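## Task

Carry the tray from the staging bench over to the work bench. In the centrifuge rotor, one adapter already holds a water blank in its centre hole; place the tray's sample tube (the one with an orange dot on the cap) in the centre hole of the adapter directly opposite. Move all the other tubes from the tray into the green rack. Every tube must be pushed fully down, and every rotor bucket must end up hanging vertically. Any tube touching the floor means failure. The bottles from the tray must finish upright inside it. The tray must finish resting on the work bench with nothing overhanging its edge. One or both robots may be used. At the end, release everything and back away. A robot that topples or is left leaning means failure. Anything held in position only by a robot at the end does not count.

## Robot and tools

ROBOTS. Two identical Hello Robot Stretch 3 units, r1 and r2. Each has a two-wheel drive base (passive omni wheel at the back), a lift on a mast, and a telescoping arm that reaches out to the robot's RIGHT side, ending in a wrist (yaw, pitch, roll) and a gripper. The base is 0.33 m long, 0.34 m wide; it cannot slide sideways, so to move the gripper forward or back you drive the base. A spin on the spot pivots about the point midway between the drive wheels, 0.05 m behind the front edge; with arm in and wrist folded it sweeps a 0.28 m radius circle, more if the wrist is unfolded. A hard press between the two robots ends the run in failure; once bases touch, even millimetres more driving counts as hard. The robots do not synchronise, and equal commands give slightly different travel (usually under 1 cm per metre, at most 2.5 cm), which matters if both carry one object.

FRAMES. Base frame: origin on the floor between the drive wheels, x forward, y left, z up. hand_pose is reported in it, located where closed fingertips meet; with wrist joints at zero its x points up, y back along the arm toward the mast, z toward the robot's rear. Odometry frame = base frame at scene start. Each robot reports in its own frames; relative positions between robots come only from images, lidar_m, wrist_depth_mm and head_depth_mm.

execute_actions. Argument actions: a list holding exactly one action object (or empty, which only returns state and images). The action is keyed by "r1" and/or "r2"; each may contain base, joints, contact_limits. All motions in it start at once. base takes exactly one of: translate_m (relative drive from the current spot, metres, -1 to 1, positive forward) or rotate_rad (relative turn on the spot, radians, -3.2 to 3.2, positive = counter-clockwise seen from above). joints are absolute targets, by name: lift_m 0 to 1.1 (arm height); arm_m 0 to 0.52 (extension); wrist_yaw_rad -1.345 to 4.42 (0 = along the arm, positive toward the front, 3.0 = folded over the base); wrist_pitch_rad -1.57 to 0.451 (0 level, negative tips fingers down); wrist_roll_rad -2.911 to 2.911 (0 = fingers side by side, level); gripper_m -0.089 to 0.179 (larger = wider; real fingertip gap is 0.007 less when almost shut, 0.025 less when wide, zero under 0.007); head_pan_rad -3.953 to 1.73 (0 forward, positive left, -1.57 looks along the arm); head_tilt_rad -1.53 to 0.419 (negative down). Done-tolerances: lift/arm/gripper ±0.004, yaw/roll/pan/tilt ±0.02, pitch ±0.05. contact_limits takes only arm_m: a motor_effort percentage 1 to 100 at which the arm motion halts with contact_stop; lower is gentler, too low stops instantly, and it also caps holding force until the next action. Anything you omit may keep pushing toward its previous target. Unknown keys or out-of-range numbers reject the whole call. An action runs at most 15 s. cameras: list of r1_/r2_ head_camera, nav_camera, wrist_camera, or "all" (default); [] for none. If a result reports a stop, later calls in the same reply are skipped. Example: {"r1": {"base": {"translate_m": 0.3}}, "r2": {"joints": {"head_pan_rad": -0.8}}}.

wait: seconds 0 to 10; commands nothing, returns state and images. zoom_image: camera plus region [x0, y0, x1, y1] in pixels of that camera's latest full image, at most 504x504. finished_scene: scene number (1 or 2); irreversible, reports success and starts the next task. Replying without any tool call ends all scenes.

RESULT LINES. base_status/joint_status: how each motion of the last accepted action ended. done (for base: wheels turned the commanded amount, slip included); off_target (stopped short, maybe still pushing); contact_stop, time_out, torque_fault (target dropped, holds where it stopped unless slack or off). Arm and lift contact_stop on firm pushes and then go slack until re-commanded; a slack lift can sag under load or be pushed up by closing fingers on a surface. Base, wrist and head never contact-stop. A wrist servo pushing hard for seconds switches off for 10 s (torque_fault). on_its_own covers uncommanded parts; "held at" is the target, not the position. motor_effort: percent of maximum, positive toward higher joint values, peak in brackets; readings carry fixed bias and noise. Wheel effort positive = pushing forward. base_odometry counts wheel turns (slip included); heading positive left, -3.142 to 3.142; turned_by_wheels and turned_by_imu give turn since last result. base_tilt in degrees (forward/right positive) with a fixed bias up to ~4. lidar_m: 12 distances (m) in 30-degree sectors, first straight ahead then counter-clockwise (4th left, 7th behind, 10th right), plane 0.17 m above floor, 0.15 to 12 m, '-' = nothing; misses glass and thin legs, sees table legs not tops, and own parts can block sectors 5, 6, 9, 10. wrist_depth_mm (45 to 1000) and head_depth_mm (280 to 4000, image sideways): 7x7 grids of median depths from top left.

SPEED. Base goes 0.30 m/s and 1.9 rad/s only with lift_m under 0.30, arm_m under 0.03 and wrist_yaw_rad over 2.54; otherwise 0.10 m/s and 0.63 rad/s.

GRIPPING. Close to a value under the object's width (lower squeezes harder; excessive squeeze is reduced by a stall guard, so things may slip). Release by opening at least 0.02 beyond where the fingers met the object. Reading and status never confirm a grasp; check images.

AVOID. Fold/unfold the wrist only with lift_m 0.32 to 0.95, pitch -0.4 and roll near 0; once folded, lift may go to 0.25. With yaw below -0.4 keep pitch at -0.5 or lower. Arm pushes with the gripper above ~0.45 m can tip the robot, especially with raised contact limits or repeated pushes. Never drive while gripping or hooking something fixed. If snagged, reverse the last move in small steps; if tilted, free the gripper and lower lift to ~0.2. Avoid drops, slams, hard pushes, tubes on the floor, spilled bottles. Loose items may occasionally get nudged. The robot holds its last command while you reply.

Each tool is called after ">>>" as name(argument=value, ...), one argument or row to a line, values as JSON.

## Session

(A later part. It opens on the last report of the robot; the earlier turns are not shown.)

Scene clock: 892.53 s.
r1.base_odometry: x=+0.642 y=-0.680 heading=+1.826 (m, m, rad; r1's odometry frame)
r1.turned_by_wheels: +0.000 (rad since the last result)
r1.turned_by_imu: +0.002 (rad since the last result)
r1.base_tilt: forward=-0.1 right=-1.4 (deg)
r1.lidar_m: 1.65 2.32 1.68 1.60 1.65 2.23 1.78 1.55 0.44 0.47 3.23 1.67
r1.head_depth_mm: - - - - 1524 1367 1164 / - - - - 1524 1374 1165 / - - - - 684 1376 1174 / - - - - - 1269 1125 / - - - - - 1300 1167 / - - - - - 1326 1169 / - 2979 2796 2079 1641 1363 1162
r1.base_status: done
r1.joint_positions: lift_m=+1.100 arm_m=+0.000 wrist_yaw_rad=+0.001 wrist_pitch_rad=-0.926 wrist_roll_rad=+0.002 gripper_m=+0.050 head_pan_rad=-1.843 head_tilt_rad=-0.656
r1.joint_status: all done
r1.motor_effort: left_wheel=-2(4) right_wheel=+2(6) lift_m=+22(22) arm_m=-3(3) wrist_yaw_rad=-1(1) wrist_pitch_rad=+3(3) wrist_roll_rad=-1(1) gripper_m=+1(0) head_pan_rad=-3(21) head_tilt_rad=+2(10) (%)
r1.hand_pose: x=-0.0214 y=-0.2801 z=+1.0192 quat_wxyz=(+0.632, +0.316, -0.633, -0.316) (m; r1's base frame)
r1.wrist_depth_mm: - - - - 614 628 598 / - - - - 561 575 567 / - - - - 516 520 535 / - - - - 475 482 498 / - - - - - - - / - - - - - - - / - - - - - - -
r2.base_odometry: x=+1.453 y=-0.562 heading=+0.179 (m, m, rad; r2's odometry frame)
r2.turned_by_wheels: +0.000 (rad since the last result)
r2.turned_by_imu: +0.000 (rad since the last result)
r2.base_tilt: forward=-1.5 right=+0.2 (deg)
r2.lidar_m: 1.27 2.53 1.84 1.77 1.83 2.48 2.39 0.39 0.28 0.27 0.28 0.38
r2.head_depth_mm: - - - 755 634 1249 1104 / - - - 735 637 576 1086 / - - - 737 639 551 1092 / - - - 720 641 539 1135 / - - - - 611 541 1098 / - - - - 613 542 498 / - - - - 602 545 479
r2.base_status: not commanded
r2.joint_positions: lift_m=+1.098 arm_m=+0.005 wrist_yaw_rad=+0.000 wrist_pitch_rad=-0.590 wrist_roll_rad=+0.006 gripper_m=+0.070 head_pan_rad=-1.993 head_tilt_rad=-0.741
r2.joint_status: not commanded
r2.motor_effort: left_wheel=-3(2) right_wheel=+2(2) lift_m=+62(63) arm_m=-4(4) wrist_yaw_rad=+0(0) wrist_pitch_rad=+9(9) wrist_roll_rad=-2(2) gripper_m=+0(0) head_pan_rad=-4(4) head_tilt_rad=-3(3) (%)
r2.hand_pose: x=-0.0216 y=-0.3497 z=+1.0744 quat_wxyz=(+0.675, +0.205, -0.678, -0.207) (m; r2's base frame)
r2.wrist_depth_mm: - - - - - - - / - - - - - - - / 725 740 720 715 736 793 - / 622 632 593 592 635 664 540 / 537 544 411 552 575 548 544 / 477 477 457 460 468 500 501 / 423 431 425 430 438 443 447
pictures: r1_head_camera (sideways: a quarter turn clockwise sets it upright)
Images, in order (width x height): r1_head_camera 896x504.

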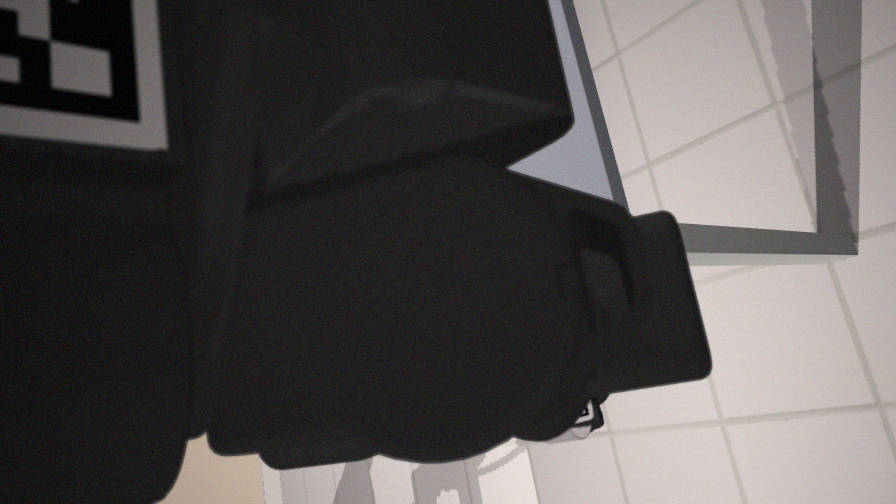

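>>> execute_actions(
  actions=[],
  cameras=["r2_head_camera","r2_wrist_camera"],
)

Scene clock: 895.10 s.
r1.base_odometry: x=+0.642 y=-0.680 heading=+1.826 (m, m, rad; r1's odometry frame)
r1.turned_by_wheels: +0.000 (rad since the last result)
r1.turned_by_imu: +0.001 (rad since the last result)
r1.base_tilt: forward=-0.2 right=-1.4 (deg)
r1.lidar_m: 1.65 2.32 1.67 1.60 1.65 2.23 1.78 1.54 0.44 0.47 3.22 1.66
r1.head_depth_mm: - - - - 1525 1378 1166 / - - - - 1515 1371 1172 / - - - - 684 1368 1168 / - - - - - 1271 1122 / - - - - - 1305 1163 / - - - - - 1335 1168 / - 2918 2784 2081 1645 1365 1162
r1.base_status: done
r1.joint_positions: lift_m=+1.100 arm_m=+0.000 wrist_yaw_rad=+0.001 wrist_pitch_rad=-0.926 wrist_roll_rad=+0.002 gripper_m=+0.050 head_pan_rad=-1.843 head_tilt_rad=-0.656
r1.joint_status: all done
r1.motor_effort: left_wheel=-2(4) right_wheel=+2(6) lift_m=+22(22) arm_m=-3(3) wrist_yaw_rad=-1(1) wrist_pitch_rad=+3(3) wrist_roll_rad=-1(1) gripper_m=+1(0) head_pan_rad=-3(21) head_tilt_rad=+2(10) (%)
r1.hand_pose: x=-0.0214 y=-0.2801 z=+1.0192 quat_wxyz=(+0.632, +0.316, -0.633, -0.316) (m; r1's base frame)
r1.wrist_depth_mm: - - - - 611 618 602 / - - - - 568 570 561 / - - - - 519 530 534 / - - - - 475 483 496 / - - - - - - - / - - - - - - - / - - - - - - -
r2.base_odometry: x=+1.453 y=-0.562 heading=+0.179 (m, m, rad; r2's odometry frame)
r2.turned_by_wheels: +0.000 (rad since the last result)
r2.turned_by_imu: +0.000 (rad since the last result)
r2.base_tilt: forward=-1.5 right=+0.3 (deg)
r2.lidar_m: 1.27 2.54 1.84 1.77 1.83 2.48 2.38 0.39 0.28 0.27 0.28 0.38
r2.head_depth_mm: - - - 753 633 1248 1105 / - - - 733 636 576 1089 / - - - 735 639 551 1093 / - - - 718 642 539 1139 / - - - - 611 541 1094 / - - - - 613 542 497 / - - - - 602 545 478
r2.base_status: not commanded
r2.joint_positions: lift_m=+1.098 arm_m=+0.005 wrist_yaw_rad=+0.000 wrist_pitch_rad=-0.590 wrist_roll_rad=+0.006 gripper_m=+0.070 head_pan_rad=-1.993 head_tilt_rad=-0.741
r2.joint_status: not commanded
r2.motor_effort: left_wheel=-2(2) right_wheel=+2(2) lift_m=+62(63) arm_m=-4(4) wrist_yaw_rad=+0(0) wrist_pitch_rad=+10(9) wrist_roll_rad=-3(2) gripper_m=+0(0) head_pan_rad=-3(4) head_tilt_rad=-3(3) (%)
r2.hand_pose: x=-0.0216 y=-0.3497 z=+1.0744 quat_wxyz=(+0.675, +0.205, -0.678, -0.207) (m; r2's base frame)
r2.wrist_depth_mm: - - - - - - - / - - - - - - - / 726 742 733 714 726 789 - / 617 624 596 587 634 659 540 / 541 539 407 553 574 551 536 / 475 477 461 464 463 497 498 / 425 430 427 434 439 439 444
pictures: r2_head_camera (sideways: a quarter turn clockwise sets it upright), r2_wrist_camera
Images, in order (width x height): r2_head_camera 896x504, r2_wrist_camera 644x364.

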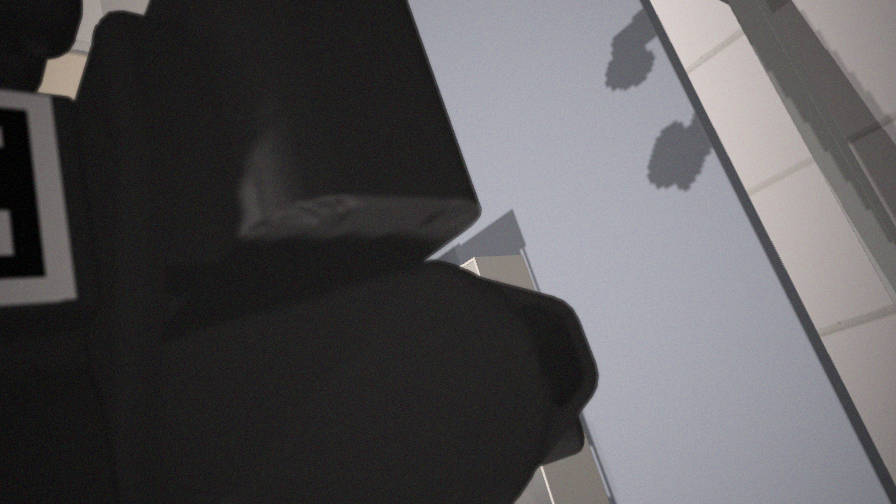

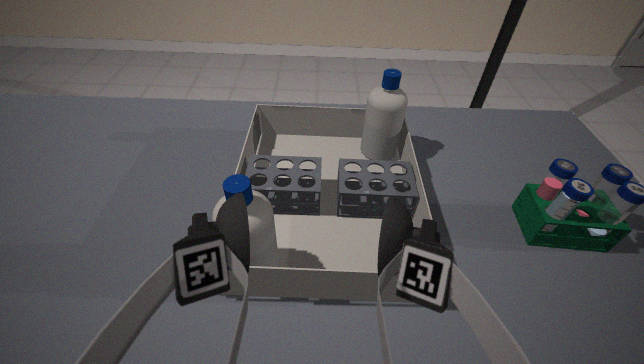

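>>> zoom_image(
  camera="r2_wrist_camera",
  region=[494,140,644,260],
)

Region (494, 140, 644, 260) of r2_wrist_camera's 644x364 image, scaled by 3.360; it fills the top 403 rows of this view, and the rest is white.

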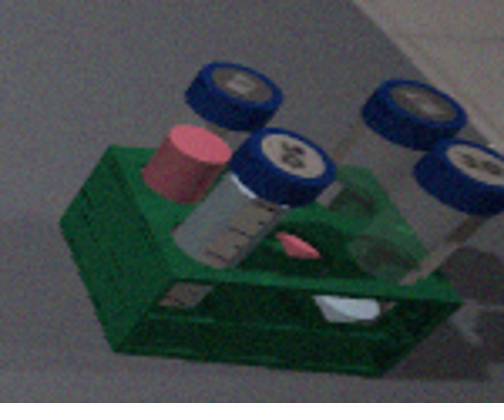

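>>> finished_scene(
  scene=2,
)

The scene is finished: the task was done.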